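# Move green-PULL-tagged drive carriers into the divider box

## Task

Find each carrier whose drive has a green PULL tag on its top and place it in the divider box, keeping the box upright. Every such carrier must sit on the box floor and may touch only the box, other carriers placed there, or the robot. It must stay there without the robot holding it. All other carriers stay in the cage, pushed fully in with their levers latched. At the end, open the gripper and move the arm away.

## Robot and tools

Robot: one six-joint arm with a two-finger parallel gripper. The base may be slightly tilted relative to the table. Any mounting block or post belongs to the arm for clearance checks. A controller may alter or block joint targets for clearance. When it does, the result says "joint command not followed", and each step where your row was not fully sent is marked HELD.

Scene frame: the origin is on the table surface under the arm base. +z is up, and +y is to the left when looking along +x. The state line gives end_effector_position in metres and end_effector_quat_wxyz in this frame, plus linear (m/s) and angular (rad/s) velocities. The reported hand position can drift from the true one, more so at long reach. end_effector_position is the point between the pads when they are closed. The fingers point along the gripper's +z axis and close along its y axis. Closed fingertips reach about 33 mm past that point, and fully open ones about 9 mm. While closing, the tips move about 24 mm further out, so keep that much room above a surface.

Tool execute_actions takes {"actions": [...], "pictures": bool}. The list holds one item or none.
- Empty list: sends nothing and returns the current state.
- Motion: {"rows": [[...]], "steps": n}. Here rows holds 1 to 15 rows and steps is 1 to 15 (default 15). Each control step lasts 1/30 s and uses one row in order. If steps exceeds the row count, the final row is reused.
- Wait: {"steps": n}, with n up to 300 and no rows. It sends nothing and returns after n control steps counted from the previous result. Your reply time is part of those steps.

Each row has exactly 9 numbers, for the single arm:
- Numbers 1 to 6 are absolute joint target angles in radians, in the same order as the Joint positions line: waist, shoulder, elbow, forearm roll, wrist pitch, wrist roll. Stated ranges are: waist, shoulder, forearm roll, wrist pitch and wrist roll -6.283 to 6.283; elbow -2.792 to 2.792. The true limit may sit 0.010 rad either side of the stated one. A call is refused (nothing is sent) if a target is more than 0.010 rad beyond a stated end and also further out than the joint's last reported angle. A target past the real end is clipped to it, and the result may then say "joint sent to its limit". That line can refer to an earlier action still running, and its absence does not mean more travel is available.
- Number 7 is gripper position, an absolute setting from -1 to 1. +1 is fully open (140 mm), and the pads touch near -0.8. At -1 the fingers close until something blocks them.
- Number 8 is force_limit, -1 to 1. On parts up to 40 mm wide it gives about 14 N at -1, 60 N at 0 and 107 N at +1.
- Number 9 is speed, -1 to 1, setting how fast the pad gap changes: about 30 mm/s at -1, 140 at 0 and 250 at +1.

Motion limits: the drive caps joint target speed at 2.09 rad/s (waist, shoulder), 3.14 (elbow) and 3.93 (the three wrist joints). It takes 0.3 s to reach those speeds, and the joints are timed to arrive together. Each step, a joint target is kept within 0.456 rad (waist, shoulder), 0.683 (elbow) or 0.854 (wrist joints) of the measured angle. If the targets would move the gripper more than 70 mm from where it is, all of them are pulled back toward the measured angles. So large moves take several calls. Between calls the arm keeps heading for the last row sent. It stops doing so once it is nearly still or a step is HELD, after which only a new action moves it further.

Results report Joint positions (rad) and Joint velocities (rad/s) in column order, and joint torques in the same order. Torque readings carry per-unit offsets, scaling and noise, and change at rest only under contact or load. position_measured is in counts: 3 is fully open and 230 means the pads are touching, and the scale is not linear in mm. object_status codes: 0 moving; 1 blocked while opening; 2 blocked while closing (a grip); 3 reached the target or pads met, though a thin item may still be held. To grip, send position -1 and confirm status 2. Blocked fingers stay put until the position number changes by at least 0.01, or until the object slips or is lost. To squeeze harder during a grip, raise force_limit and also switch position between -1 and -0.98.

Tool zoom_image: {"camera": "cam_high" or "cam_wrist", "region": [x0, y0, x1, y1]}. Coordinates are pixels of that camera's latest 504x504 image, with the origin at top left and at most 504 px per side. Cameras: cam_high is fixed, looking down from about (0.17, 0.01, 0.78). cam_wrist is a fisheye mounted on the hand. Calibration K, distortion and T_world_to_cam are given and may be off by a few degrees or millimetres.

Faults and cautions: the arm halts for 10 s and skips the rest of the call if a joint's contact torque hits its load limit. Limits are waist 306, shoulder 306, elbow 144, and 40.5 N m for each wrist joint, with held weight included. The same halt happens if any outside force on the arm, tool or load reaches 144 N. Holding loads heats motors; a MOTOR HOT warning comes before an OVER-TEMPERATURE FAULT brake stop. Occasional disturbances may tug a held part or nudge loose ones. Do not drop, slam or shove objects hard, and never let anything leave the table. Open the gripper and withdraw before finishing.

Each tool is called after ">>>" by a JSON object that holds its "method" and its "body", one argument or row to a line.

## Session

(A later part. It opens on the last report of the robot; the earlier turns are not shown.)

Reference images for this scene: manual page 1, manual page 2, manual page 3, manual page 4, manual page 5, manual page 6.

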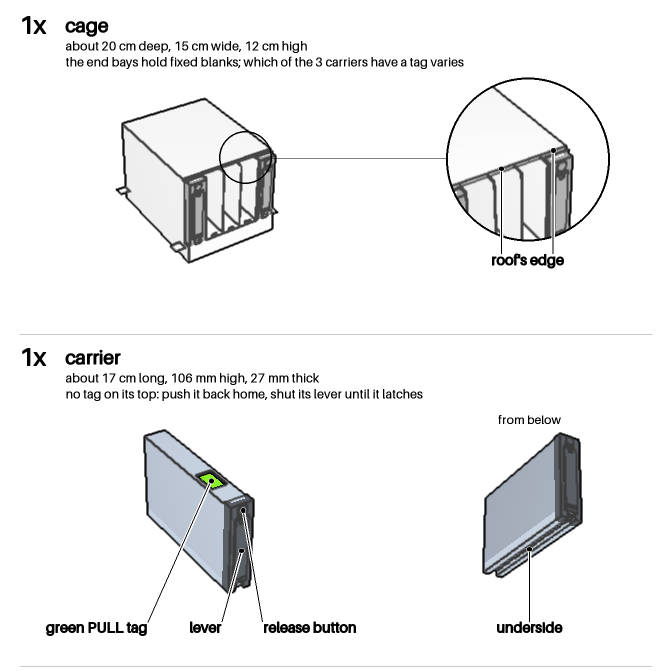

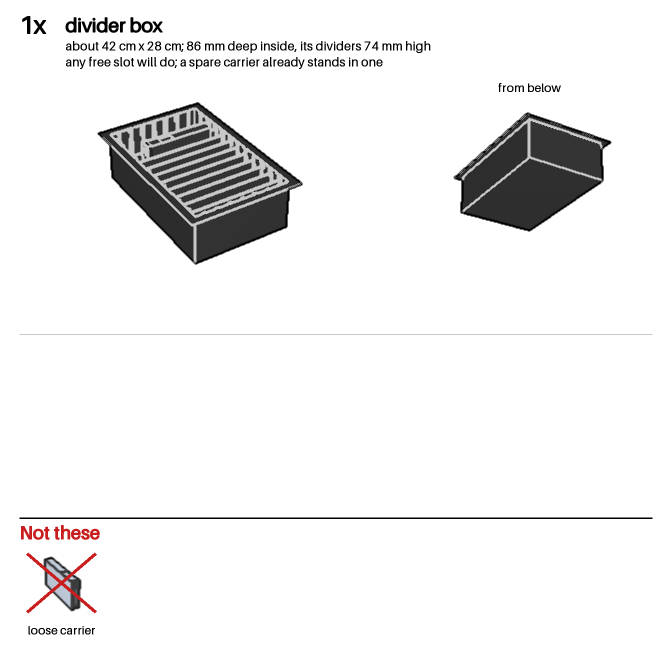

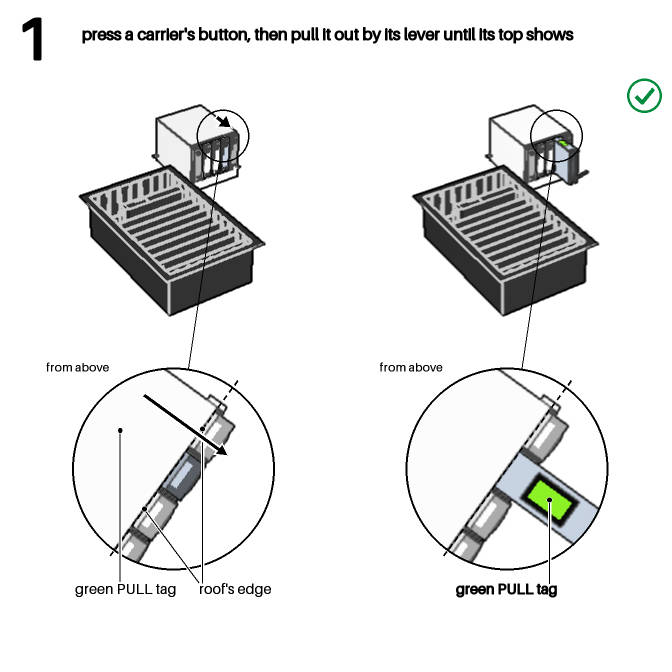

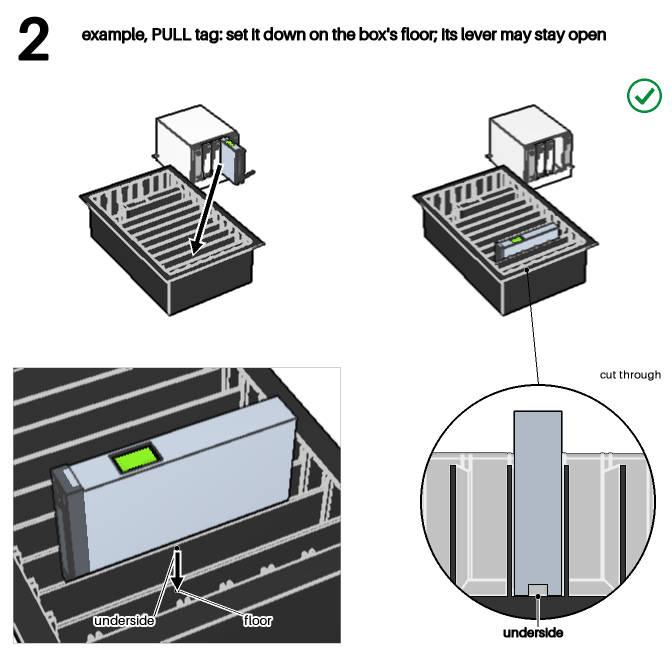

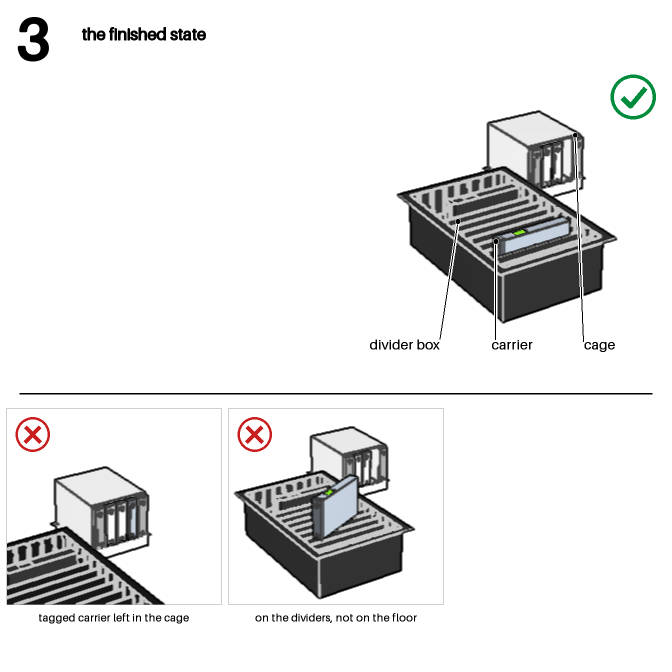

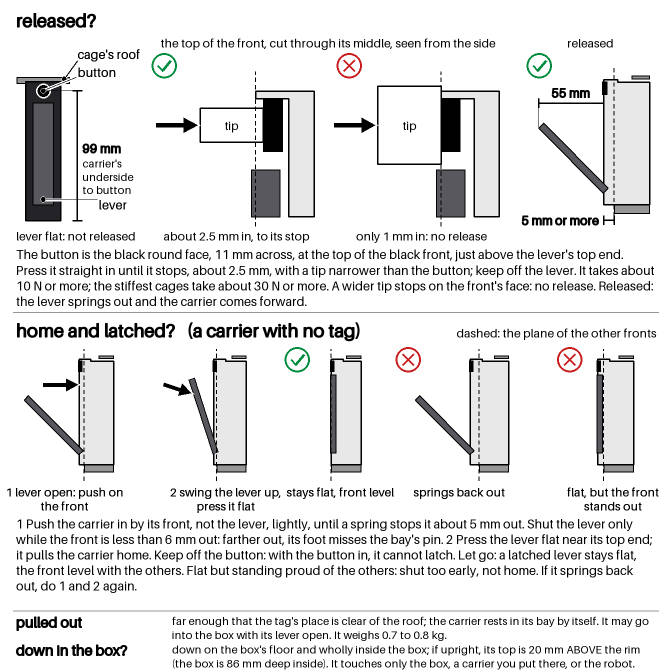

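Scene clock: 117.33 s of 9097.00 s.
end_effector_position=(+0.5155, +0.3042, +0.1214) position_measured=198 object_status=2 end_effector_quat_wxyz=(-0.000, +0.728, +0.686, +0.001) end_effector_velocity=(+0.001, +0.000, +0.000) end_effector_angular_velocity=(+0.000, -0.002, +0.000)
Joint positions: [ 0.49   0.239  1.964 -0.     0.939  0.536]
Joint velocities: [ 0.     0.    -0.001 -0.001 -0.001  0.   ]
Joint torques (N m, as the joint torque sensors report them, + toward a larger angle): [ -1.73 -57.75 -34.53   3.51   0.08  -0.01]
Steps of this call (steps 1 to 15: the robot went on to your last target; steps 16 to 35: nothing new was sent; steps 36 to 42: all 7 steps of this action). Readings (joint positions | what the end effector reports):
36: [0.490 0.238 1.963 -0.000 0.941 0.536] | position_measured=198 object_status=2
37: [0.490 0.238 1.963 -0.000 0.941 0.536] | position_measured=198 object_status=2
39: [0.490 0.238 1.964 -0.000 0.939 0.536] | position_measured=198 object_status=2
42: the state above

>>> {"method": "execute_actions", "body": {
  "actions": [
    {"rows":[[0.4897,0.239,1.9643,0,0.9383,0.5357,-1,1,0],[0.4897,0.2393,1.9646,0,0.9377,0.5357,-1,1,0]],"steps":7}
  ],
  "pictures": false
}}

Scene clock: 118.37 s of 9097.00 s.
end_effector_position=(+0.5155, +0.3042, +0.1208) position_measured=198 object_status=2 end_effector_quat_wxyz=(-0.000, +0.728, +0.686, +0.001) end_effector_velocity=(+0.001, +0.001, +0.000) end_effector_angular_velocity=(+0.001, -0.001, +0.001)
Joint positions: [ 0.49   0.239  1.964 -0.     0.938  0.536]
Joint velocities: [ 0.001  0.001 -0.001  0.    -0.001  0.   ]
Joint torques (N m, as the joint torque sensors report them, + toward a larger angle): [ -3.22 -48.35 -26.17   3.03  -0.48  -0.08]
Steps of this call (steps 1 to 15: the robot went on to your last target; steps 16 to 24: nothing new was sent; steps 25 to 31: all 7 steps of this action). Readings (joint positions | what the end effector reports):
25: [0.490 0.239 1.964 -0.000 0.939 0.536] | position_measured=198 object_status=2
26: [0.490 0.239 1.964 -0.000 0.939 0.536] | position_measured=198 object_status=2
28: [0.490 0.239 1.964 -0.000 0.938 0.536] | position_measured=198 object_status=2
31: the state above

>>> {"method": "execute_actions", "body": {
  "actions": [
    {"rows":[[0.4897,0.2388,1.9642,0,0.9386,0.5357,-0.3,0,0.5],[0.4897,0.2388,1.9642,0,0.9386,0.5357,-0.3,0,0.5],[0.4897,0.2388,1.9642,0,0.9386,0.5357,-0.3,0,0.5],[0.4897,0.2388,1.9642,0,0.9386,0.5357,-0.3,0,0.5],[0.4897,0.2388,1.9642,0,0.9386,0.5357,-0.3,0,0.5],[0.4897,0.2297,1.956,0,0.9559,0.5357,-0.3,0,0.5],[0.4897,0.2199,1.9469,0,0.9747,0.5357,-0.3,0,0.5],[0.4897,0.2102,1.9379,0,0.9935,0.5357,-0.3,0,0.5],[0.4897,0.2009,1.9284,0,1.0122,0.5357,-0.3,0,0.5],[0.4897,0.1922,1.9185,0,1.0309,0.5357,-0.3,0,0.5],[0.48,0.1835,1.9086,0,1.0496,0.55,-0.3,0,0.5],[0.465,0.18,1.893,0,1.0686,0.58,-0.3,0,0.5],[0.445,0.187,1.886,0,1.0686,0.625,-0.3,0,0.5],[0.425,0.195,1.879,0,1.0676,0.67,-0.3,0,0.5],[0.405,0.203,1.872,0,1.0666,0.715,-0.3,0,0.5]],"steps":15}
  ],
  "pictures": false
}}

>>> {"method": "execute_actions", "body": {
  "actions": [
    {"rows":[[-0.0014,0.3585,1.7353,0,1.0478,1.6154,-0.3,0,0.5]],"steps":15}
  ],
  "pictures": false
}}

>>> {"method": "execute_actions", "body": {
  "actions": [
    {"steps":14}
  ]
}}

Scene clock: 121.83 s of 9097.00 s.
end_effector_position=(+0.5284, +0.2913, +0.1840) position_measured=167 object_status=3 end_effector_quat_wxyz=(-0.000, +0.757, +0.654, +0.001) end_effector_velocity=(+0.188, -0.189, +0.103) end_effector_angular_velocity=(+0.011, -0.017, -1.303)
Joint positions: [ 0.461  0.186  1.897 -0.     1.056  0.592]
Joint velocities: [-0.418  0.012 -0.226 -0.     0.192  0.885]
Joint torques (N m, as the joint torque sensors report them, + toward a larger angle): [-11.66 -25.57 -26.6    3.02   0.02   0.26]
Steps of this call (steps 1 to 15: the robot went on to your last target; steps 16 to 89: nothing new was sent; steps 90 to 104: all 15 steps of this action). Readings (joint positions | what the end effector reports):
90: [0.490 0.239 1.965 -0.000 0.938 0.536] | position_measured=198 object_status=0
91: [0.490 0.239 1.965 -0.000 0.938 0.536] | position_measured=198 object_status=0
93: [0.490 0.239 1.965 -0.000 0.938 0.536] | position_measured=176 object_status=0
97: [0.490 0.232 1.958 -0.000 0.953 0.536] | position_measured=167 object_status=0
104: the state above

Scene clock: 122.33 s of 9097.00 s.
end_effector_position=(+0.6576, +0.1270, +0.1652) position_measured=167 object_status=3 end_effector_quat_wxyz=(-0.001, +0.975, +0.222, +0.001) end_effector_velocity=(+0.202, -0.377, -0.056) end_effector_angular_velocity=(+0.002, +0.011, -1.961)
Joint positions: [ 0.154  0.299  1.789 -0.     1.053  1.262]
Joint velocities: [-0.6    0.232 -0.205  0.    -0.02   1.362]
Joint torques (N m, as the joint torque sensors report them, + toward a larger angle): [ -3.48 -62.2  -34.79   3.63   0.41  -0.23]
Steps of this call (steps 1 to 15: all 15 steps of this action). Readings (joint positions | what the end effector reports):
1: [0.446 0.188 1.890 -0.000 1.062 0.625] | position_measured=167 object_status=3
2: [0.428 0.192 1.882 -0.000 1.063 0.662] | position_measured=167 object_status=3
4: [0.382 0.210 1.867 -0.000 1.060 0.748] | position_measured=167 object_status=3
8: [0.298 0.243 1.838 -0.000 1.058 0.933] | position_measured=167 object_status=3
15: the state above

Scene clock: 122.80 s of 9097.00 s.
end_effector_position=(+0.7022, +0.0236, +0.1501) position_measured=167 object_status=3 end_effector_quat_wxyz=(-0.001, +1.000, -0.030, +0.000) end_effector_velocity=(+0.001, -0.001, +0.000) end_effector_angular_velocity=(+0.001, -0.001, -0.004)
Joint positions: [-0.001  0.358  1.735 -0.     1.048  1.615]
Joint velocities: [-0.001  0.001 -0.002  0.001 -0.     0.002]
Joint torques (N m, as the joint torque sensors report them, + toward a larger angle): [ -2.02 -70.09 -34.49   3.82   0.11  -0.57]
Steps of this call (steps 1 to 14: the robot went on to your last target). Readings (joint positions | what the end effector reports):
1: [0.133 0.307 1.782 -0.000 1.052 1.308] | position_measured=167 object_status=3
2: [0.113 0.314 1.775 -0.000 1.052 1.354] | position_measured=167 object_status=3
4: [0.073 0.330 1.761 -0.000 1.050 1.446] | position_measured=167 object_status=3
8: [0.008 0.355 1.738 -0.000 1.048 1.594] | position_measured=167 object_status=3
14: the state above
camera_calibration (this result's frames):
cam_wrist: T_world_to_cam=[[-0.30002, -0.953915, -0.00583281, 0.236518], [-0.919921, 0.2877, 0.266408, 0.610397], [-0.252453, 0.0852937, -0.963843, 0.495628], [0, 0, 0, 1]] pos_world=[0.7576, 0.00773246, 0.316472]

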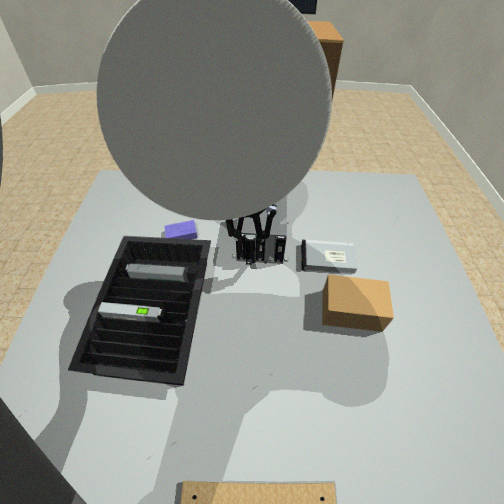

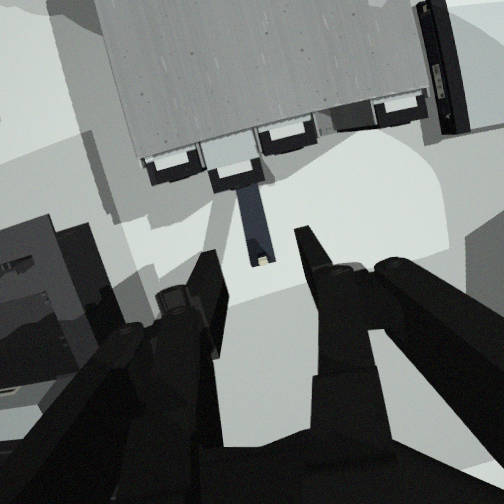

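>>> {"method": "execute_actions", "body": {
  "actions": [
    {"rows":[[-0.0014,0.3731,1.7482,0,1.0203,1.6154,-0.3,0,0.5],[-0.0014,0.3878,1.7611,0,0.9928,1.6154,-0.3,0,0.5],[-0.0014,0.4024,1.7739,0,0.9654,1.6154,-0.3,0,0.5],[-0.0014,0.417,1.7868,0,0.9379,1.6154,-0.3,0,0.5],[-0.0014,0.417,1.7868,0,0.9379,1.6154,-0.3,0,0.5],[-0.0014,0.417,1.7868,0,0.9379,1.6154,-0.3,0,0.5],[-0.0014,0.417,1.7868,0,0.9379,1.6154,-0.3,0,0.5],[-0.0014,0.417,1.7868,0,0.9379,1.6154,-1,0,0.3]],"steps":15}
  ],
  "pictures": false
}}

>>> {"method": "execute_actions", "body": {
  "actions": [
    {"rows":[[-0.0014,0.417,1.7868,0,0.9379,1.6154,-1,0,0.3],[-0.0014,0.417,1.7868,0,0.9379,1.6154,-1,0,0.3],[-0.0014,0.417,1.7868,0,0.9379,1.6154,-1,0,0.3],[-0.0012,0.412,1.7944,0,0.9352,1.6156,-1,0,0.3],[-0.0009,0.407,1.8021,0,0.9326,1.6159,-1,0,0.3],[-0.0007,0.402,1.8097,0,0.9299,1.6161,-1,0,0.3],[-0.0004,0.397,1.8173,0,0.9273,1.6164,-1,0,0.3],[-0.0002,0.3921,1.8249,0,0.9246,1.6166,-1,0,0.3],[0.0001,0.3871,1.8326,0,0.922,1.6169,-1,0,0.3],[0.0003,0.3821,1.8402,0,0.9193,1.6171,-1,0,0.3],[0.0006,0.3771,1.8478,0,0.9167,1.6174,-1,0,0.3]],"steps":15}
  ]
}}

Scene clock: 126.93 s of 9097.00 s.
end_effector_position=(+0.7023, +0.0236, +0.0850) position_measured=210 object_status=0 end_effector_quat_wxyz=(-0.001, +1.000, -0.030, +0.000) end_effector_velocity=(-0.000, -0.001, -0.001) end_effector_angular_velocity=(+0.000, +0.001, -0.001)
Joint positions: [-0.001  0.417  1.787  0.     0.938  1.615]
Joint velocities: [-0.002  0.001  0.001  0.    -0.001 -0.001]
Joint torques (N m, as the joint torque sensors report them, + toward a larger angle): [ -0.46 -64.15 -29.82   3.89  -1.23  -0.1 ]
Steps of this call (steps 1 to 30: the robot went on to your last target; steps 31 to 90: nothing new was sent; then 0.63 s passed at rest; steps 91 to 105: all 15 steps of this action). Readings (joint positions | what the end effector reports):
91: [-0.001 0.359 1.735 0.000 1.048 1.615] | position_measured=167 object_status=3
92: [-0.001 0.361 1.737 0.000 1.042 1.615] | position_measured=167 object_status=3
94: [-0.001 0.379 1.753 0.000 1.009 1.615] | position_measured=167 object_status=3
98: [-0.001 0.415 1.785 0.000 0.943 1.615] | position_measured=167 object_status=0
105: the state above

Scene clock: 127.43 s of 9097.00 s.
end_effector_position=(+0.6728, +0.0253, +0.0848) position_measured=210 object_status=2 end_effector_quat_wxyz=(-0.001, +1.000, -0.030, +0.000) end_effector_velocity=(-0.011, +0.000, +0.000) end_effector_angular_velocity=(-0.000, -0.003, -0.001)
Joint positions: [ 0.001  0.378  1.847 -0.     0.917  1.617]
Joint velocities: [ 0.    -0.016  0.023 -0.    -0.01   0.001]
Joint torques (N m, as the joint torque sensors report them, + toward a larger angle): [ -2.38 -57.95 -29.91   3.99   0.84  -0.27]
Steps of this call (steps 1 to 15: all 15 steps of this action). Readings (joint positions | what the end effector reports):
1: [-0.001 0.417 1.787 0.000 0.938 1.615] | position_measured=210 object_status=0
2: [-0.001 0.417 1.787 0.000 0.938 1.615] | position_measured=210 object_status=0
4: [-0.001 0.417 1.787 0.000 0.938 1.615] | position_measured=210 object_status=0
8: [-0.001 0.404 1.806 -0.000 0.931 1.616] | position_measured=210 object_status=2
15: the state above
camera_calibration (this result's frames):
cam_wrist: T_world_to_cam=[[-0.300406, -0.953794, -0.00573713, 0.229198], [-0.919736, 0.288075, 0.266645, 0.600104], [-0.252671, 0.0853782, -0.963778, 0.425348], [0, 0, 0, 1]] pos_world=[0.728263, 0.0094173, 0.251242]

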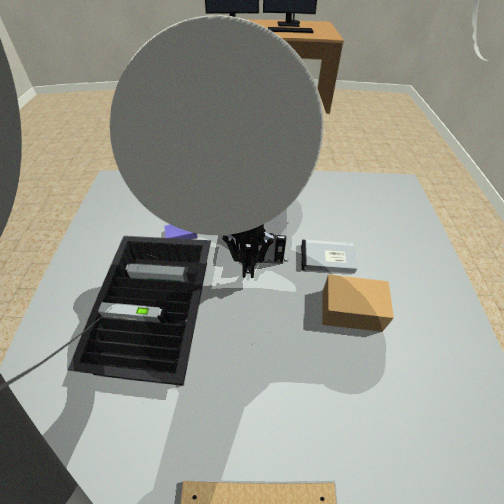

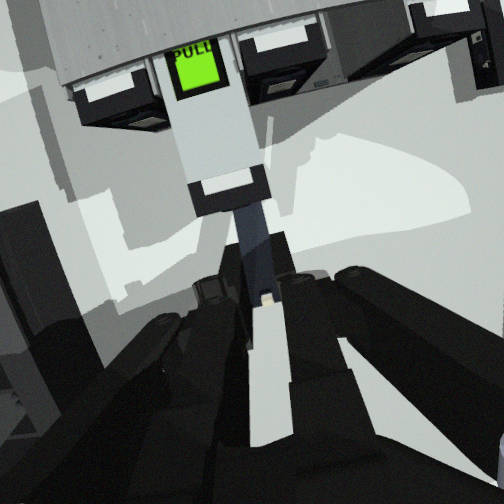

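>>> {"method": "execute_actions", "body": {
  "actions": [
    {"rows":[[0.001,0.3701,1.8581,0,0.9134,1.6178,-1,0,0.3],[0.0014,0.3621,1.87,0,0.9095,1.6182,-1,0,0.3],[0.0019,0.3542,1.882,0,0.9054,1.6187,-1,0,0.3],[0.0023,0.3462,1.894,0,0.9014,1.6191,-1,0,0.3],[0.0028,0.3382,1.9057,0,0.8977,1.6196,-1,0,0.3],[0.0032,0.3302,1.9174,0,0.894,1.62,-1,0,0.3],[0.0037,0.3222,1.929,0,0.8904,1.6205,-1,0,0.3],[0.0041,0.3143,1.9406,0,0.8867,1.6209,-1,0,0.3],[0.0041,0.3143,1.9406,0,0.8867,1.6209,-1,0,0.3],[0.0041,0.3143,1.9406,0,0.8867,1.6209,-1,0,0.3],[0.0041,0.3143,1.9406,0,0.8867,1.6209,-1,0,0.3],[0.0041,0.3143,1.9406,0,0.8867,1.6209,-0.2,0,1]],"steps":15}
  ],
  "pictures": false
}}

>>> {"method": "execute_actions", "body": {
  "actions": [
    {"rows":[[0.0041,0.3143,1.9406,0,0.8867,1.6209,-0.2,0,1],[0.0038,0.31,1.928,0,0.9036,1.6206,-0.2,0,1],[0.0034,0.31,1.911,0,0.9206,1.6202,-0.2,0,1],[0.0028,0.314,1.89,0,0.9376,1.6196,-0.2,0,1],[0.0021,0.321,1.867,0,0.9536,1.6189,-0.2,0,1],[0.0013,0.334,1.841,0,0.9666,1.6181,-0.2,0,1],[0.0005,0.349,1.814,0,0.9786,1.6173,-0.2,0,1],[-0.0003,0.365,1.786,0,0.9906,1.6165,-0.2,0,1],[-0.0011,0.382,1.759,0,1.0006,1.6157,-0.2,0,1],[-0.0019,0.399,1.732,0,1.0106,1.6149,-0.2,0,1],[-0.0027,0.4145,1.707,0,1.0201,1.6141,-0.2,0,1],[-0.0034,0.4277,1.6861,0,1.0278,1.6134,-0.2,0,1]],"steps":15}
  ],
  "pictures": false
}}

>>> {"method": "execute_actions", "body": {
  "actions": [
    {"rows":[[-0.0034,0.4277,1.6861,0,1.0278,1.6134,-0.2,0,1],[-0.0034,0.4277,1.6861,0,1.0278,1.6134,-0.2,0,1],[-0.0034,0.4277,1.6861,0,1.0278,1.6134,-1,1,0]],"steps":15}
  ]
}}

Scene clock: 133.20 s of 9097.00 s.
end_effector_position=(+0.6253, +0.0282, +0.0849) position_measured=187 object_status=0 end_effector_quat_wxyz=(-0.001, +1.000, -0.030, +0.000) end_effector_velocity=(-0.003, -0.000, -0.000) end_effector_angular_velocity=(+0.000, +0.001, -0.001)
Joint positions: [0.004 0.315 1.94  0.    0.887 1.621]
Joint velocities: [-0.001 -0.003  0.005  0.001 -0.002  0.   ]
Joint torques (N m, as the joint torque sensors report them, + toward a larger angle): [ -1.3  -60.18 -31.96   3.49  -0.01  -0.11]
Steps of this call (steps 1 to 15: the robot went on to your last target; steps 16 to 90: nothing new was sent; then 2.27 s passed at rest; steps 91 to 105: all 15 steps of this action). Readings (joint positions | what the end effector reports):
91: [0.001 0.377 1.848 0.000 0.917 1.617] | position_measured=210 object_status=2
92: [0.001 0.375 1.851 0.000 0.916 1.618] | position_measured=210 object_status=2
94: [0.001 0.365 1.866 0.000 0.911 1.618] | position_measured=210 object_status=2
98: [0.003 0.336 1.909 0.000 0.897 1.620] | position_measured=210 object_status=2
105: the state above

Scene clock: 133.70 s of 9097.00 s.
end_effector_position=(+0.7292, +0.0220, +0.1235) position_measured=154 object_status=3 end_effector_quat_wxyz=(-0.001, +1.000, -0.030, +0.000) end_effector_velocity=(+0.185, -0.012, +0.007) end_effector_angular_velocity=(+0.000, +0.005, -0.001)
Joint positions: [-0.003  0.418  1.701  0.     1.022  1.614]
Joint velocities: [-0.013  0.252 -0.401  0.     0.153 -0.012]
Joint torques (N m, as the joint torque sensors report them, + toward a larger angle): [  5.68 -91.23 -27.37   3.2    0.93  -0.44]
Steps of this call (steps 1 to 15: all 15 steps of this action). Readings (joint positions | what the end effector reports):
1: [0.004 0.314 1.940 0.000 0.887 1.621] | position_measured=174 object_status=0
2: [0.004 0.314 1.940 0.000 0.887 1.621] | position_measured=160 object_status=0
4: [0.004 0.312 1.930 0.000 0.901 1.621] | position_measured=154 object_status=0
8: [0.002 0.325 1.864 0.000 0.951 1.619] | position_measured=154 object_status=0
15: the state above

Scene clock: 134.20 s of 9097.00 s.
end_effector_position=(+0.7363, +0.0215, +0.1241) position_measured=197 object_status=0 end_effector_quat_wxyz=(-0.001, +1.000, -0.030, +0.000) end_effector_velocity=(+0.000, +0.000, -0.000) end_effector_angular_velocity=(-0.001, +0.000, +0.001)
Joint positions: [-0.003  0.428  1.686 -0.     1.028  1.613]
Joint velocities: [ 0.     0.    -0.    -0.001 -0.     0.   ]
Joint torques (N m, as the joint torque sensors report them, + toward a larger angle): [ -3.48 -66.67 -28.17   2.79   0.23  -0.14]
Steps of this call (steps 1 to 15: all 15 steps of this action). Readings (joint positions | what the end effector reports):
1: [-0.003 0.424 1.692 0.000 1.026 1.614] | position_measured=154 object_status=3
2: [-0.003 0.427 1.688 -0.000 1.027 1.613] | position_measured=154 object_status=3
4: [-0.003 0.427 1.687 -0.000 1.028 1.613] | position_measured=157 object_status=0
8: [-0.003 0.428 1.686 -0.000 1.028 1.613] | position_measured=187 object_status=0
15: the state above
camera_calibration (this result's frames):
cam_wrist: T_world_to_cam=[[-0.300356, -0.953809, -0.00582399, 0.244836], [-0.919835, 0.288031, 0.266348, 0.649219], [-0.252367, 0.0853562, -0.963859, 0.479313], [0, 0, 0, 1]] pos_world=[0.791675, 0.00561943, 0.290499]

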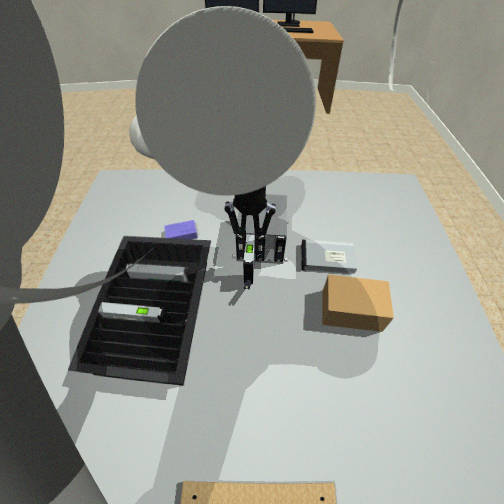

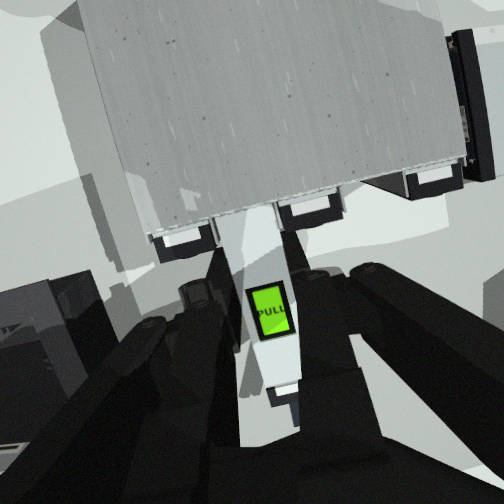

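>>> {"method": "execute_actions", "body": {
  "actions": [
    {"rows":[[-0.0032,0.427,1.6855,0,1.0292,1.6134,-1,1,0],[-0.0032,0.427,1.6855,0,1.0292,1.6134,-1,1,0],[-0.003,0.423,1.6915,0,1.0272,1.6136,-1,1,0],[-0.0028,0.4155,1.7028,0,1.0234,1.6139,-1,1,0],[-0.0023,0.404,1.7201,0,1.0176,1.6144,-1,1,0],[-0.0018,0.3925,1.7374,0,1.0118,1.615,-1,1,0],[-0.0013,0.3809,1.7546,0,1.0061,1.6155,-1,1,0],[-0.0008,0.3694,1.7719,0,1.0003,1.616,-1,1,0],[-0.0003,0.3579,1.7892,0,0.9945,1.6165,-1,1,0],[0.0003,0.3463,1.8055,0,0.9898,1.6171,-1,1,0],[0.0009,0.3346,1.8219,0,0.9851,1.6177,-1,1,0],[0.0015,0.323,1.8382,0,0.9805,1.6183,-1,1,0],[0.002,0.3113,1.8545,0,0.9758,1.6188,-1,1,0],[0.0026,0.2997,1.8709,0,0.9711,1.6194,-1,1,0],[0.0032,0.288,1.8872,0,0.9664,1.62,-1,1,0]],"steps":15}
  ],
  "pictures": false
}}

>>> {"method": "execute_actions", "body": {
  "actions": [
    {"rows":[[0.0032,0.288,1.8872,0,0.9664,1.62,-1,1,0],[0.0032,0.28,1.88,0,0.9816,1.62,-1,1,0],[0.0032,0.27,1.868,0,1.0036,1.62,-1,1,0],[0.0032,0.26,1.854,0,1.0276,1.62,-1,1,0],[0.0032,0.251,1.838,0,1.0526,1.62,-1,1,0],[0.0032,0.243,1.821,0,1.0776,1.62,-1,1,0],[0.0032,0.236,1.803,0,1.1026,1.62,-1,1,0],[0.0032,0.23,1.785,0,1.1266,1.62,-1,1,0],[0.0032,0.224,1.767,0,1.1506,1.62,-1,1,0],[0.008,0.219,1.749,0,1.1736,1.6,-1,1,0],[0.02,0.2139,1.7316,0,1.1961,1.57,-1,1,0],[0.038,0.2139,1.7316,0,1.1961,1.525,-1,1,0],[0.058,0.2139,1.7316,0,1.1961,1.475,-1,1,0],[0.078,0.2139,1.7316,0,1.1961,1.425,-1,1,0],[0.098,0.2139,1.7316,0,1.1961,1.375,-1,1,0]],"steps":15}
  ],
  "pictures": false
}}

>>> {"method": "execute_actions", "body": {
  "actions": [
    {"rows":[[0.4397,0.2139,1.7316,0,1.1961,0.4857,-1,1,0]],"steps":15}
  ],
  "pictures": false
}}

>>> {"method": "execute_actions", "body": {
  "actions": [
    {"rows":[[0.4397,0.2139,1.7316,0,1.1961,0.4857,-1,1,0],[0.4397,0.2139,1.7316,0,1.1961,0.4857,-1,1,0],[0.4397,0.2139,1.7316,0,1.1961,0.4857,-1,1,0],[0.4397,0.2139,1.7316,0,1.1961,0.4857,-1,1,0],[0.4397,0.2139,1.7316,0,1.1961,0.4857,-1,1,0],[0.4397,0.2139,1.7316,0,1.1961,0.4857,-1,1,0],[0.4397,0.24,1.7763,0,1.1252,0.4857,-1,1,0]],"steps":15}
  ],
  "pictures": false
}}

>>> {"method": "execute_actions", "body": {
  "actions": [
    {"steps":5}
  ]
}}

>>> {"method": "zoom_image", "body": {
  "camera": "cam_wrist",
  "region": [220, 55, 340, 155]
}}

>>> {"method": "zoom_image", "body": {
  "camera": "cam_wrist",
  "region": [240, 150, 360, 270]
}}

Scene clock: 144.00 s of 9097.00 s.
end_effector_position=(+0.6612, +0.0261, +0.1256) position_measured=197 object_status=2 end_effector_quat_wxyz=(-0.001, +1.000, -0.030, +0.000) end_effector_velocity=(-0.250, +0.014, +0.004) end_effector_angular_velocity=(-0.001, +0.004, +0.002)
Joint positions: [0.001 0.322 1.839 0.    0.98  1.618]
Joint velocities: [ 0.017 -0.348  0.487 -0.001 -0.135  0.016]
Joint torques (N m, as the joint torque sensors report them, + toward a larger angle): [ -2.42 -66.33 -31.63   3.38   0.85  -0.1 ]
Steps of this call (steps 1 to 15: the robot went on to your last target; steps 16 to 90: nothing new was sent; then 6.30 s passed at rest; steps 91 to 105: all 15 steps of this action). Readings (joint positions | what the end effector reports):
91: [-0.003 0.428 1.686 0.000 1.028 1.613] | position_measured=197 object_status=2
92: [-0.003 0.428 1.686 0.000 1.028 1.613] | position_measured=197 object_status=2
94: [-0.003 0.426 1.688 0.000 1.028 1.613] | position_measured=197 object_status=2
98: [-0.002 0.401 1.727 0.000 1.016 1.615] | position_measured=197 object_status=2
105: the state above

Scene clock: 144.50 s of 9097.00 s.
end_effector_position=(+0.6503, +0.0491, +0.2454) position_measured=197 object_status=2 end_effector_quat_wxyz=(-0.001, +0.999, +0.033, +0.000) end_effector_velocity=(-0.014, +0.289, +0.085) end_effector_angular_velocity=(-0.001, +0.008, +1.537)
Joint positions: [0.037 0.216 1.738 0.    1.187 1.527]
Joint velocities: [ 0.445 -0.035 -0.119 -0.     0.164 -1.092]
Joint torques (N m, as the joint torque sensors report them, + toward a larger angle): [  4.98 -53.63 -33.85   3.74   0.67   0.58]
Steps of this call (steps 1 to 15: all 15 steps of this action). Readings (joint positions | what the end effector reports):
1: [0.002 0.311 1.855 0.000 0.976 1.619] | position_measured=197 object_status=2
2: [0.003 0.300 1.870 0.000 0.972 1.619] | position_measured=197 object_status=2
4: [0.003 0.284 1.879 0.000 0.979 1.620] | position_measured=197 object_status=2
8: [0.003 0.251 1.835 0.000 1.056 1.620] | position_measured=197 object_status=2
15: the state above

Scene clock: 145.00 s of 9097.00 s.
end_effector_position=(+0.6049, +0.2444, +0.2496) position_measured=197 object_status=2 end_effector_quat_wxyz=(-0.001, +0.836, +0.549, +0.000) end_effector_velocity=(-0.150, +0.374, +0.005) end_effector_angular_velocity=(+0.001, -0.005, +2.273)
Joint positions: [0.346 0.214 1.733 0.    1.195 0.739]
Joint velocities: [ 0.617 -0.002 -0.007  0.     0.006 -1.655]
Joint torques (N m, as the joint torque sensors report them, + toward a larger angle): [ -0.15 -64.27 -40.24   4.06   0.08   0.12]
Steps of this call (steps 1 to 15: all 15 steps of this action). Readings (joint positions | what the end effector reports):
1: [0.053 0.215 1.735 0.000 1.192 1.489] | position_measured=197 object_status=2
2: [0.071 0.215 1.734 0.000 1.193 1.446] | position_measured=197 object_status=2
4: [0.115 0.215 1.734 0.000 1.193 1.349] | position_measured=197 object_status=2
8: [0.199 0.215 1.734 0.000 1.193 1.133] | position_measured=197 object_status=2
15: the state above

Scene clock: 145.50 s of 9097.00 s.
end_effector_position=(+0.5796, +0.3003, +0.2109) position_measured=197 object_status=2 end_effector_quat_wxyz=(-0.000, +0.728, +0.686, +0.001) end_effector_velocity=(-0.000, +0.000, -0.004) end_effector_angular_velocity=(-0.001, -0.001, +0.002)
Joint positions: [ 0.44   0.24   1.776 -0.     1.126  0.486]
Joint velocities: [ 0.001  0.002  0.005 -0.001 -0.008 -0.   ]
Joint torques (N m, as the joint torque sensors report them, + toward a larger angle): [ -1.48 -63.61 -39.96   4.04  -0.36  -0.15]
Steps of this call (steps 1 to 15: all 15 steps of this action). Readings (joint positions | what the end effector reports):
1: [0.366 0.214 1.732 0.000 1.195 0.683] | position_measured=197 object_status=2
2: [0.387 0.214 1.732 0.000 1.196 0.628] | position_measured=197 object_status=2
4: [0.420 0.214 1.732 0.000 1.196 0.539] | position_measured=197 object_status=2
8: [0.439 0.216 1.735 0.000 1.189 0.487] | position_measured=197 object_status=2
15: the state above

Scene clock: 145.67 s of 9097.00 s.
end_effector_position=(+0.5794, +0.3003, +0.2105) position_measured=197 object_status=2 end_effector_quat_wxyz=(-0.000, +0.728, +0.686, +0.001) end_effector_velocity=(-0.000, +0.001, -0.000) end_effector_angular_velocity=(+0.000, +0.001, +0.000)
Joint positions: [ 0.44   0.24   1.776 -0.     1.125  0.486]
Joint velocities: [ 0.001  0.001  0.     0.001 -0.     0.   ]
Joint torques (N m, as the joint torque sensors report them, + toward a larger angle): [ -2.16 -64.01 -40.31   4.09  -0.13  -0.03]
Steps of this call (steps 1 to 5: the robot went on to your last target). Readings (joint positions | what the end effector reports):
1: [0.440 0.240 1.776 -0.000 1.125 0.486] | position_measured=197 object_status=2
2: [0.440 0.240 1.776 -0.000 1.125 0.486] | position_measured=197 object_status=2
4: [0.440 0.240 1.776 -0.000 1.125 0.486] | position_measured=197 object_status=2
5: the state above
camera_calibration (this result's frames):
cam_wrist: T_world_to_cam=[[0.953812, -0.300376, -0.00407868, -0.459171], [-0.288652, -0.920177, 0.264488, 0.399128], [-0.0831988, -0.251094, -0.96438, 0.502376], [0, 0, 0, 1]] pos_world=[0.594969, 0.355489, 0.377044]

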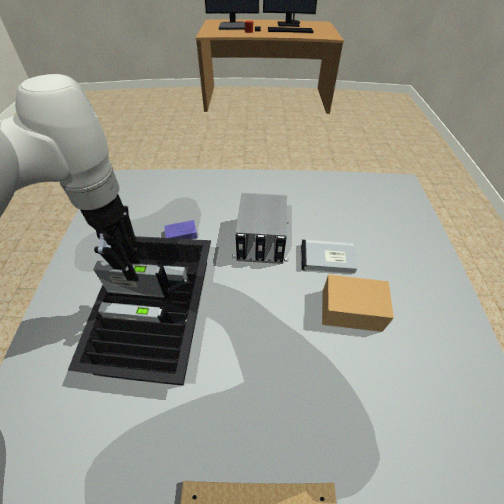

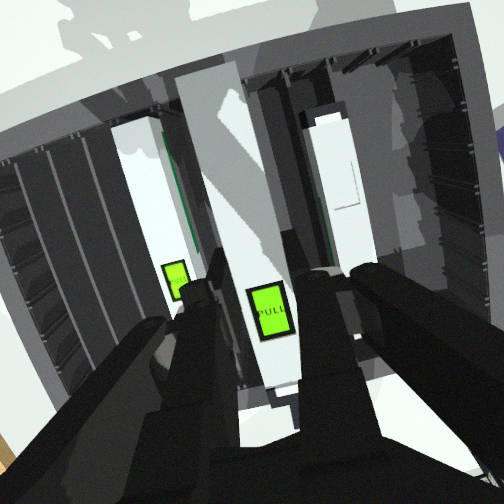

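Region (220, 55, 340, 155) of cam_wrist's 504x504 image, scaled by 4.200, with more detail than that image has.

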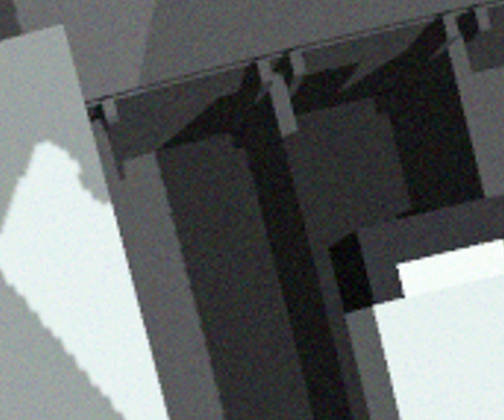

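Region (240, 150, 360, 270) of cam_wrist's 504x504 image, scaled by 4.200, with more detail than that image has.

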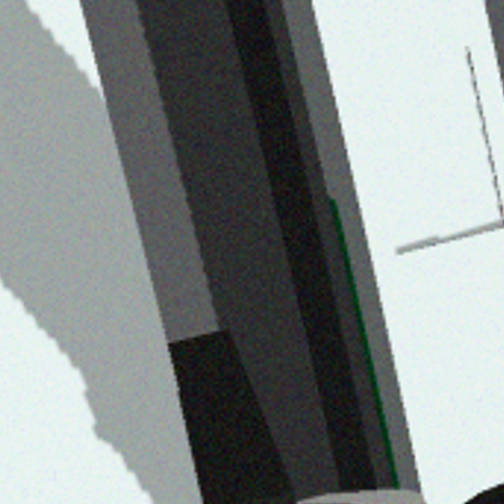

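>>> {"method": "execute_actions", "body": {
  "actions": [
    {"rows":[[0.44,0.242,1.781,0,1.1186,0.486,-1,1,0],[0.44,0.2444,1.7846,0,1.1126,0.486,-1,1,0],[0.44,0.2466,1.7877,0,1.1073,0.486,-1,1,0],[0.44,0.2481,1.7898,0,1.1037,0.486,-1,1,0],[0.44,0.2496,1.7918,0,1.1002,0.486,-1,1,0],[0.44,0.2507,1.7934,0,1.0975,0.486,-1,1,0],[0.44,0.2518,1.7949,0,1.0948,0.486,-1,1,0],[0.44,0.2526,1.7959,0,1.0931,0.486,-1,1,0]],"steps":13}
  ],
  "pictures": false
}}

Scene clock: 148.63 s of 9097.00 s.
end_effector_position=(+0.5789, +0.3003, +0.1925) position_measured=197 object_status=2 end_effector_quat_wxyz=(-0.001, +0.728, +0.686, +0.001) end_effector_velocity=(-0.001, +0.000, -0.002) end_effector_angular_velocity=(-0.000, +0.001, +0.001)
Joint positions: [0.44  0.253 1.796 0.    1.093 0.486]
Joint velocities: [ 0.001  0.001  0.003  0.    -0.004  0.   ]
Joint torques (N m, as the joint torque sensors report them, + toward a larger angle): [ -0.95 -64.67 -39.9    4.07   0.24   0.01]
Steps of this call (steps 1 to 15: the robot went on to your last target; steps 16 to 76: nothing new was sent; steps 77 to 89: all 13 steps of this action). Readings (joint positions | what the end effector reports):
77: [0.440 0.240 1.776 0.000 1.125 0.486] | position_measured=197 object_status=2
78: [0.440 0.241 1.778 0.000 1.123 0.486] | position_measured=197 object_status=2
80: [0.440 0.244 1.784 0.000 1.114 0.486] | position_measured=197 object_status=2
84: [0.440 0.250 1.793 0.000 1.099 0.486] | position_measured=197 object_status=2
89: the state above

>>> {"method": "execute_actions", "body": {
  "actions": [
    {"rows":[[0.44,0.2541,1.798,0,1.0895,0.486,-1,1,0],[0.44,0.2582,1.8028,0,1.0806,0.486,-1,1,0],[0.44,0.2622,1.8076,0,1.0717,0.486,-1,1,0],[0.44,0.2663,1.8124,0,1.0628,0.486,-1,1,0],[0.44,0.2704,1.8173,0,1.054,0.486,-1,1,0],[0.44,0.2745,1.8221,0,1.0451,0.486,-1,1,0],[0.44,0.2785,1.8269,0,1.0362,0.486,-1,1,0],[0.44,0.2826,1.8317,0,1.0273,0.486,-1,1,0],[0.44,0.2871,1.8361,0,1.0184,0.486,-1,1,0],[0.44,0.2916,1.8404,0,1.0095,0.486,-1,1,0],[0.44,0.2961,1.8448,0,1.0007,0.486,-1,1,0]],"steps":15}
  ],
  "pictures": false
}}

Scene clock: 150.83 s of 9097.00 s.
end_effector_position=(+0.5789, +0.3004, +0.1410) position_measured=197 object_status=2 end_effector_quat_wxyz=(-0.001, +0.728, +0.686, +0.001) end_effector_velocity=(+0.003, +0.001, -0.012) end_effector_angular_velocity=(+0.004, -0.010, +0.000)
Joint positions: [ 0.44   0.296  1.844 -0.     1.002  0.486]
Joint velocities: [ 0.     0.011  0.01  -0.001 -0.031  0.   ]
Joint torques (N m, as the joint torque sensors report them, + toward a larger angle): [ -1.97 -67.53 -40.27   3.73   0.27   0.  ]
Steps of this call (steps 1 to 15: the robot went on to your last target; steps 16 to 51: nothing new was sent; steps 52 to 66: all 15 steps of this action). Readings (joint positions | what the end effector reports):
52: [0.440 0.253 1.796 -0.000 1.093 0.486] | position_measured=197 object_status=2
53: [0.440 0.253 1.797 -0.000 1.092 0.486] | position_measured=197 object_status=2
55: [0.440 0.258 1.802 -0.000 1.082 0.486] | position_measured=197 object_status=2
59: [0.440 0.273 1.820 -0.000 1.049 0.486] | position_measured=197 object_status=2
66: the state above

>>> {"method": "execute_actions", "body": {
  "actions": [
    {"rows":[[0.44,0.2997,1.8483,0,0.9936,0.486,-1,1,0],[0.44,0.3034,1.8518,0,0.9865,0.486,-1,1,0],[0.44,0.3061,1.8544,0,0.9811,0.486,-1,1,0],[0.44,0.3079,1.8562,0,0.9776,0.486,-1,1,0],[0.44,0.3097,1.8579,0,0.974,0.486,-1,1,0],[0.44,0.3106,1.8587,0,0.9722,0.486,-1,1,0],[0.44,0.3116,1.8596,0,0.9704,0.486,-1,1,0],[0.44,0.3121,1.86,0,0.9695,0.486,-1,1,0],[0.44,0.3125,1.8604,0,0.9687,0.486,-1,1,0]],"steps":14}
  ],
  "pictures": false
}}

Scene clock: 153.03 s of 9097.00 s.
end_effector_position=(+0.5788, +0.3004, +0.1225) position_measured=197 object_status=2 end_effector_quat_wxyz=(-0.001, +0.728, +0.686, +0.001) end_effector_velocity=(+0.000, -0.001, -0.001) end_effector_angular_velocity=(+0.000, +0.000, -0.002)
Joint positions: [0.44  0.312 1.86  0.    0.969 0.486]
Joint velocities: [-0.001  0.001  0.002  0.    -0.002  0.   ]
Joint torques (N m, as the joint torque sensors report them, + toward a larger angle): [ -1.08 -68.1  -36.13   3.52   0.2    0.13]
Steps of this call (steps 1 to 15: the robot went on to your last target; steps 16 to 52: nothing new was sent; steps 53 to 66: all 14 steps of this action). Readings (joint positions | what the end effector reports):
53: [0.440 0.296 1.845 0.000 1.001 0.486] | position_measured=197 object_status=2
54: [0.440 0.297 1.846 0.000 0.998 0.486] | position_measured=197 object_status=2
56: [0.440 0.302 1.851 0.000 0.989 0.486] | position_measured=197 object_status=2
60: [0.440 0.310 1.858 0.000 0.973 0.486] | position_measured=197 object_status=2
66: the state above

>>> {"method": "execute_actions", "body": {
  "actions": [
    {"rows":[[0.44,0.313,1.8608,0,0.9678,0.486,-1,1,0],[0.44,0.3135,1.8613,0,0.9669,0.486,-1,1,0]],"steps":7}
  ],
  "pictures": false
}}

Scene clock: 154.40 s of 9097.00 s.
end_effector_position=(+0.5789, +0.3004, +0.1215) position_measured=197 object_status=2 end_effector_quat_wxyz=(-0.000, +0.728, +0.686, +0.001) end_effector_velocity=(-0.001, -0.001, -0.002) end_effector_angular_velocity=(-0.001, +0.002, -0.001)
Joint positions: [ 0.44   0.313  1.861 -0.     0.967  0.486]
Joint velocities: [-0.001  0.001  0.003 -0.    -0.002  0.001]
Joint torques (N m, as the joint torque sensors report them, + toward a larger angle): [ -3.73 -57.79 -29.21   3.26  -0.7   -0.12]
Steps of this call (steps 1 to 15: the robot went on to your last target; steps 16 to 34: nothing new was sent; steps 35 to 41: all 7 steps of this action). Readings (joint positions | what the end effector reports):
35: [0.440 0.313 1.860 -0.000 0.969 0.486] | position_measured=197 object_status=2
36: [0.440 0.313 1.861 -0.000 0.968 0.486] | position_measured=197 object_status=2
38: [0.440 0.313 1.861 -0.000 0.967 0.486] | position_measured=197 object_status=2
41: the state above

>>> {"method": "execute_actions", "body": {
  "actions": [
    {"rows":[[0.44,0.313,1.8608,0,0.9678,0.486,-0.3,0,0.5],[0.44,0.313,1.8608,0,0.9678,0.486,-0.3,0,0.5],[0.44,0.313,1.8608,0,0.9678,0.486,-0.3,0,0.5],[0.44,0.313,1.8608,0,0.9678,0.486,-0.3,0,0.5],[0.44,0.313,1.8608,0,0.9678,0.486,-0.3,0,0.5],[0.44,0.3052,1.8535,0,0.9829,0.486,-0.3,0,0.5],[0.44,0.2961,1.8448,0,1.0007,0.486,-0.3,0,0.5],[0.44,0.2871,1.8361,0,1.0184,0.486,-0.3,0,0.5],[0.44,0.2785,1.8269,0,1.0362,0.486,-0.3,0,0.5],[0.44,0.2704,1.8173,0,1.054,0.486,-0.3,0,0.5],[0.44,0.2622,1.8076,0,1.0717,0.486,-0.3,0,0.5],[0.43,0.2541,1.798,0,1.0895,0.486,-0.3,0,0.5],[0.41,0.245,1.81,0,1.06,0.5,-1,0,0.5],[0.39,0.236,1.824,0,1.025,0.52,-1,0,0.5],[0.37,0.227,1.838,0,0.99,0.54,-1,0,0.5]],"steps":15}
  ],
  "pictures": false
}}

>>> {"method": "execute_actions", "body": {
  "actions": [
    {"rows":[[0.08,0.119,2.0026,0,0.598,0.785,-1,0,0.5]],"steps":15}
  ],
  "pictures": false
}}

>>> {"method": "execute_actions", "body": {
  "actions": [
    {"rows":[[0.065,0.119,2.0026,0,0.598,0.785,-1,0,0.5],[0.05,0.12,2.034,0,0.523,0.785,-1,0,0.5],[0.035,0.121,2.066,0,0.449,0.785,-1,0,0.5],[0.02,0.122,2.097,0,0.374,0.785,-1,0,0.5],[0.005,0.123,2.129,0,0.299,0.785,-1,0,0.5],[-0.01,0.124,2.161,0,0.225,0.785,-1,0,0.5],[-0.022,0.125,2.192,0,0.15,0.785,-1,0,0.5],[-0.032,0.126,2.224,0,0.076,0.785,-1,0,0.5],[-0.04,0.128,2.256,0,0.001,0.785,-1,0,0.5],[-0.0474,0.129,2.287,0,-0.074,0.785,-1,0,0.5],[-0.0474,0.1297,2.3188,0,-0.1483,0.785,-1,0,0.5]],"steps":15}
  ],
  "pictures": false
}}

>>> {"method": "execute_actions", "body": {
  "actions": [
    {"rows":[[-0.0474,0.15,2.318,0,-0.168,0.785,-1,0,0.5],[-0.0474,0.17,2.316,0,-0.186,0.785,-1,0,0.5],[-0.0474,0.185,2.312,0,-0.197,0.785,-1,0,0.5],[-0.0474,0.195,2.3025,0,-0.1975,0.785,-1,0,0.5],[-0.0474,0.2037,2.2904,0,-0.1941,0.785,-1,0,0.5],[-0.0474,0.2076,2.2851,0,-0.1927,0.785,-1,0,0.5]],"steps":15}
  ]
}}

>>> {"method": "zoom_image", "body": {
  "camera": "cam_wrist",
  "region": [200, 160, 340, 280]
}}

Scene clock: 160.10 s of 9097.00 s.
end_effector_position=(+0.5844, +0.2902, +0.1857) position_measured=181 object_status=0 end_effector_quat_wxyz=(+0.001, +0.736, +0.677, +0.006) end_effector_velocity=(+0.141, -0.227, +0.116) end_effector_angular_velocity=(+0.135, -0.304, -0.643)
Joint positions: [ 0.422  0.253  1.809 -0.     1.069  0.492]
Joint velocities: [-0.405 -0.215  0.049  0.    -0.167  0.237]
Joint torques (N m, as the joint torque sensors report them, + toward a larger angle): [-20.17 -44.96 -26.78   2.03  -0.19   0.75]
Steps of this call (steps 1 to 15: the robot went on to your last target; steps 16 to 90: nothing new was sent; then 2.20 s passed at rest; steps 91 to 105: all 15 steps of this action). Readings (joint positions | what the end effector reports):
91: [0.440 0.313 1.861 -0.000 0.967 0.486] | position_measured=197 object_status=0
92: [0.440 0.314 1.861 -0.000 0.967 0.486] | position_measured=197 object_status=0
94: [0.440 0.314 1.861 -0.000 0.968 0.486] | position_measured=176 object_status=0
98: [0.440 0.307 1.855 -0.000 0.981 0.486] | position_measured=167 object_status=0
105: the state above

Scene clock: 160.60 s of 9097.00 s.
end_effector_position=(+0.6780, +0.0973, +0.1985) position_measured=233 object_status=3 end_effector_quat_wxyz=(+0.067, +0.883, +0.427, +0.182) end_effector_velocity=(+0.081, -0.326, +0.042) end_effector_angular_velocity=(+0.209, -0.551, -0.865)
Joint positions: [ 0.107  0.129  1.987 -0.     0.635  0.762]
Joint velocities: [-0.485 -0.187  0.279  0.001 -0.663  0.409]
Joint torques (N m, as the joint torque sensors report them, + toward a larger angle): [ 14.36 -47.42 -36.99   4.06  -0.93  -0.46]
Steps of this call (steps 1 to 15: all 15 steps of this action). Readings (joint positions | what the end effector reports):
1: [0.408 0.246 1.813 -0.000 1.056 0.504] | position_measured=192 object_status=0
2: [0.390 0.238 1.822 -0.000 1.029 0.520] | position_measured=202 object_status=0
4: [0.345 0.221 1.850 -0.000 0.965 0.559] | position_measured=223 object_status=0
8: [0.256 0.187 1.901 -0.000 0.842 0.635] | position_measured=233 object_status=0
15: the state above

Scene clock: 161.10 s of 9097.00 s.
end_effector_position=(+0.6897, -0.0035, +0.1459) position_measured=233 object_status=3 end_effector_quat_wxyz=(+0.158, +0.861, +0.329, +0.355) end_effector_velocity=(-0.058, -0.075, -0.040) end_effector_angular_velocity=(-0.040, -0.720, -0.115)
Joint positions: [-0.041  0.129  2.286 -0.    -0.07   0.785]
Joint velocities: [-0.114  0.019  0.548  0.    -1.288 -0.   ]
Joint torques (N m, as the joint torque sensors report them, + toward a larger angle): [  0.88 -48.41 -38.05   3.87  -1.4   -0.12]
Steps of this call (steps 1 to 15: all 15 steps of this action). Readings (joint positions | what the end effector reports):
1: [0.093 0.124 1.995 -0.000 0.616 0.774] | position_measured=233 object_status=3
2: [0.082 0.121 2.000 -0.000 0.605 0.781] | position_measured=233 object_status=3
4: [0.064 0.120 2.013 -0.000 0.571 0.784] | position_measured=233 object_status=3
8: [0.020 0.122 2.100 -0.000 0.369 0.785] | position_measured=233 object_status=3
15: the state above

Scene clock: 161.60 s of 9097.00 s.
end_effector_position=(+0.7142, -0.0095, +0.1208) position_measured=233 object_status=3 end_effector_quat_wxyz=(+0.167, +0.854, +0.323, +0.373) end_effector_velocity=(+0.000, -0.000, -0.000) end_effector_angular_velocity=(+0.000, +0.000, -0.001)
Joint positions: [-0.047  0.207  2.285  0.    -0.193  0.785]
Joint velocities: [-0.001  0.001 -0.001  0.001  0.     0.   ]
Joint torques (N m, as the joint torque sensors report them, + toward a larger angle): [ -0.46 -48.54 -26.85   2.65  -1.78  -0.03]
Steps of this call (steps 1 to 15: all 15 steps of this action). Readings (joint positions | what the end effector reports):
1: [-0.044 0.129 2.302 -0.000 -0.108 0.785] | position_measured=233 object_status=3
2: [-0.046 0.131 2.312 -0.000 -0.135 0.785] | position_measured=233 object_status=3
4: [-0.047 0.150 2.317 -0.000 -0.167 0.785] | position_measured=233 object_status=3
8: [-0.047 0.200 2.293 0.000 -0.193 0.785] | position_measured=233 object_status=3
15: the state above
camera_calibration (this result's frames):
cam_wrist: T_world_to_cam=[[0.292602, -0.877622, 0.379689, -0.260793], [-0.777787, -0.449416, -0.439401, 0.615536], [0.556266, -0.166748, -0.814103, -0.124757], [0, 0, 0, 1]] pos_world=[0.624462, 0.0269509, 0.267922]

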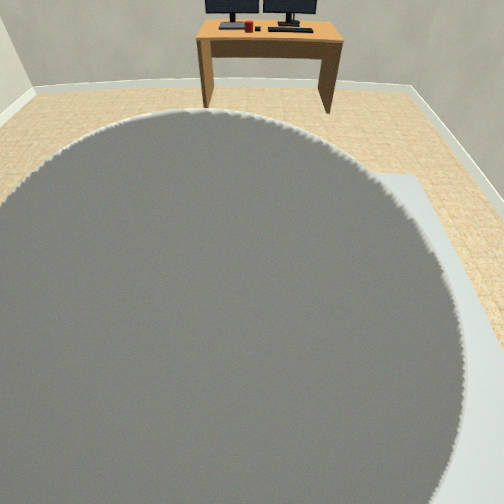

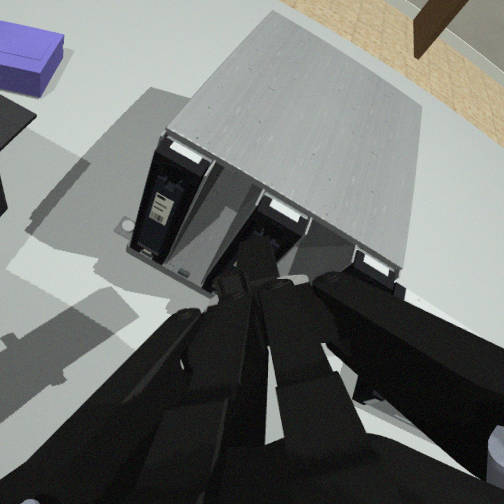

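Region (200, 160, 340, 280) of cam_wrist's 504x504 image, scaled by 3.600, with more detail than that image has; it fills the top 432 rows of this view, and the rest is white.

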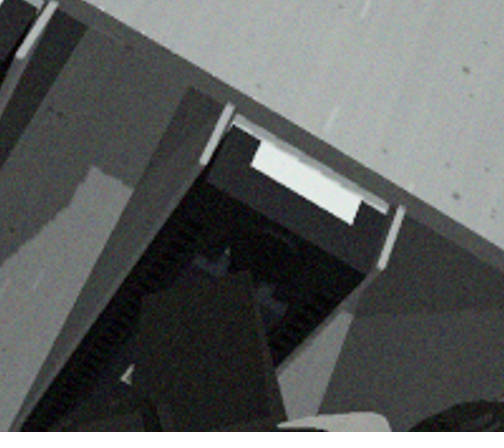

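>>> {"method": "execute_actions", "body": {
  "actions": [
    {"rows":[[-0.0474,0.2095,2.2824,0,-0.192,0.785,-1,0,0.5],[-0.0474,0.2115,2.2797,0,-0.1912,0.785,-1,0,0.5],[-0.0474,0.2128,2.278,0,-0.1908,0.785,-1,0,0.5],[-0.0474,0.214,2.2762,0,-0.1903,0.785,-1,0,0.5],[-0.0474,0.2153,2.2744,0,-0.1898,0.785,-1,0,0.5],[-0.0474,0.2163,2.2731,0,-0.1894,0.785,-1,0,0.5],[-0.0474,0.2173,2.2717,0,-0.1891,0.785,-1,0,0.5],[-0.0474,0.2179,2.2708,0,-0.1888,0.785,-1,0,0.5]],"steps":13}
  ],
  "pictures": false
}}

Scene clock: 163.53 s of 9097.00 s.
end_effector_position=(+0.7222, -0.0100, +0.1208) position_measured=233 object_status=3 end_effector_quat_wxyz=(+0.167, +0.854, +0.323, +0.373) end_effector_velocity=(+0.001, +0.001, +0.000) end_effector_angular_velocity=(+0.001, -0.001, +0.001)
Joint positions: [-0.047  0.218  2.271  0.    -0.189  0.785]
Joint velocities: [ 0.002  0.001 -0.002  0.001  0.     0.   ]
Joint torques (N m, as the joint torque sensors report them, + toward a larger angle): [ -1.64 -44.26 -33.92   2.82  -4.71  -0.03]
Steps of this call (steps 1 to 15: the robot went on to your last target; steps 16 to 45: nothing new was sent; steps 46 to 58: all 13 steps of this action). Readings (joint positions | what the end effector reports):
46: [-0.047 0.208 2.285 0.000 -0.193 0.785] | position_measured=233 object_status=3
47: [-0.047 0.208 2.284 0.000 -0.193 0.785] | position_measured=233 object_status=3
49: [-0.047 0.211 2.280 0.000 -0.192 0.785] | position_measured=233 object_status=3
53: [-0.047 0.216 2.274 0.000 -0.190 0.785] | position_measured=233 object_status=3
58: the state above


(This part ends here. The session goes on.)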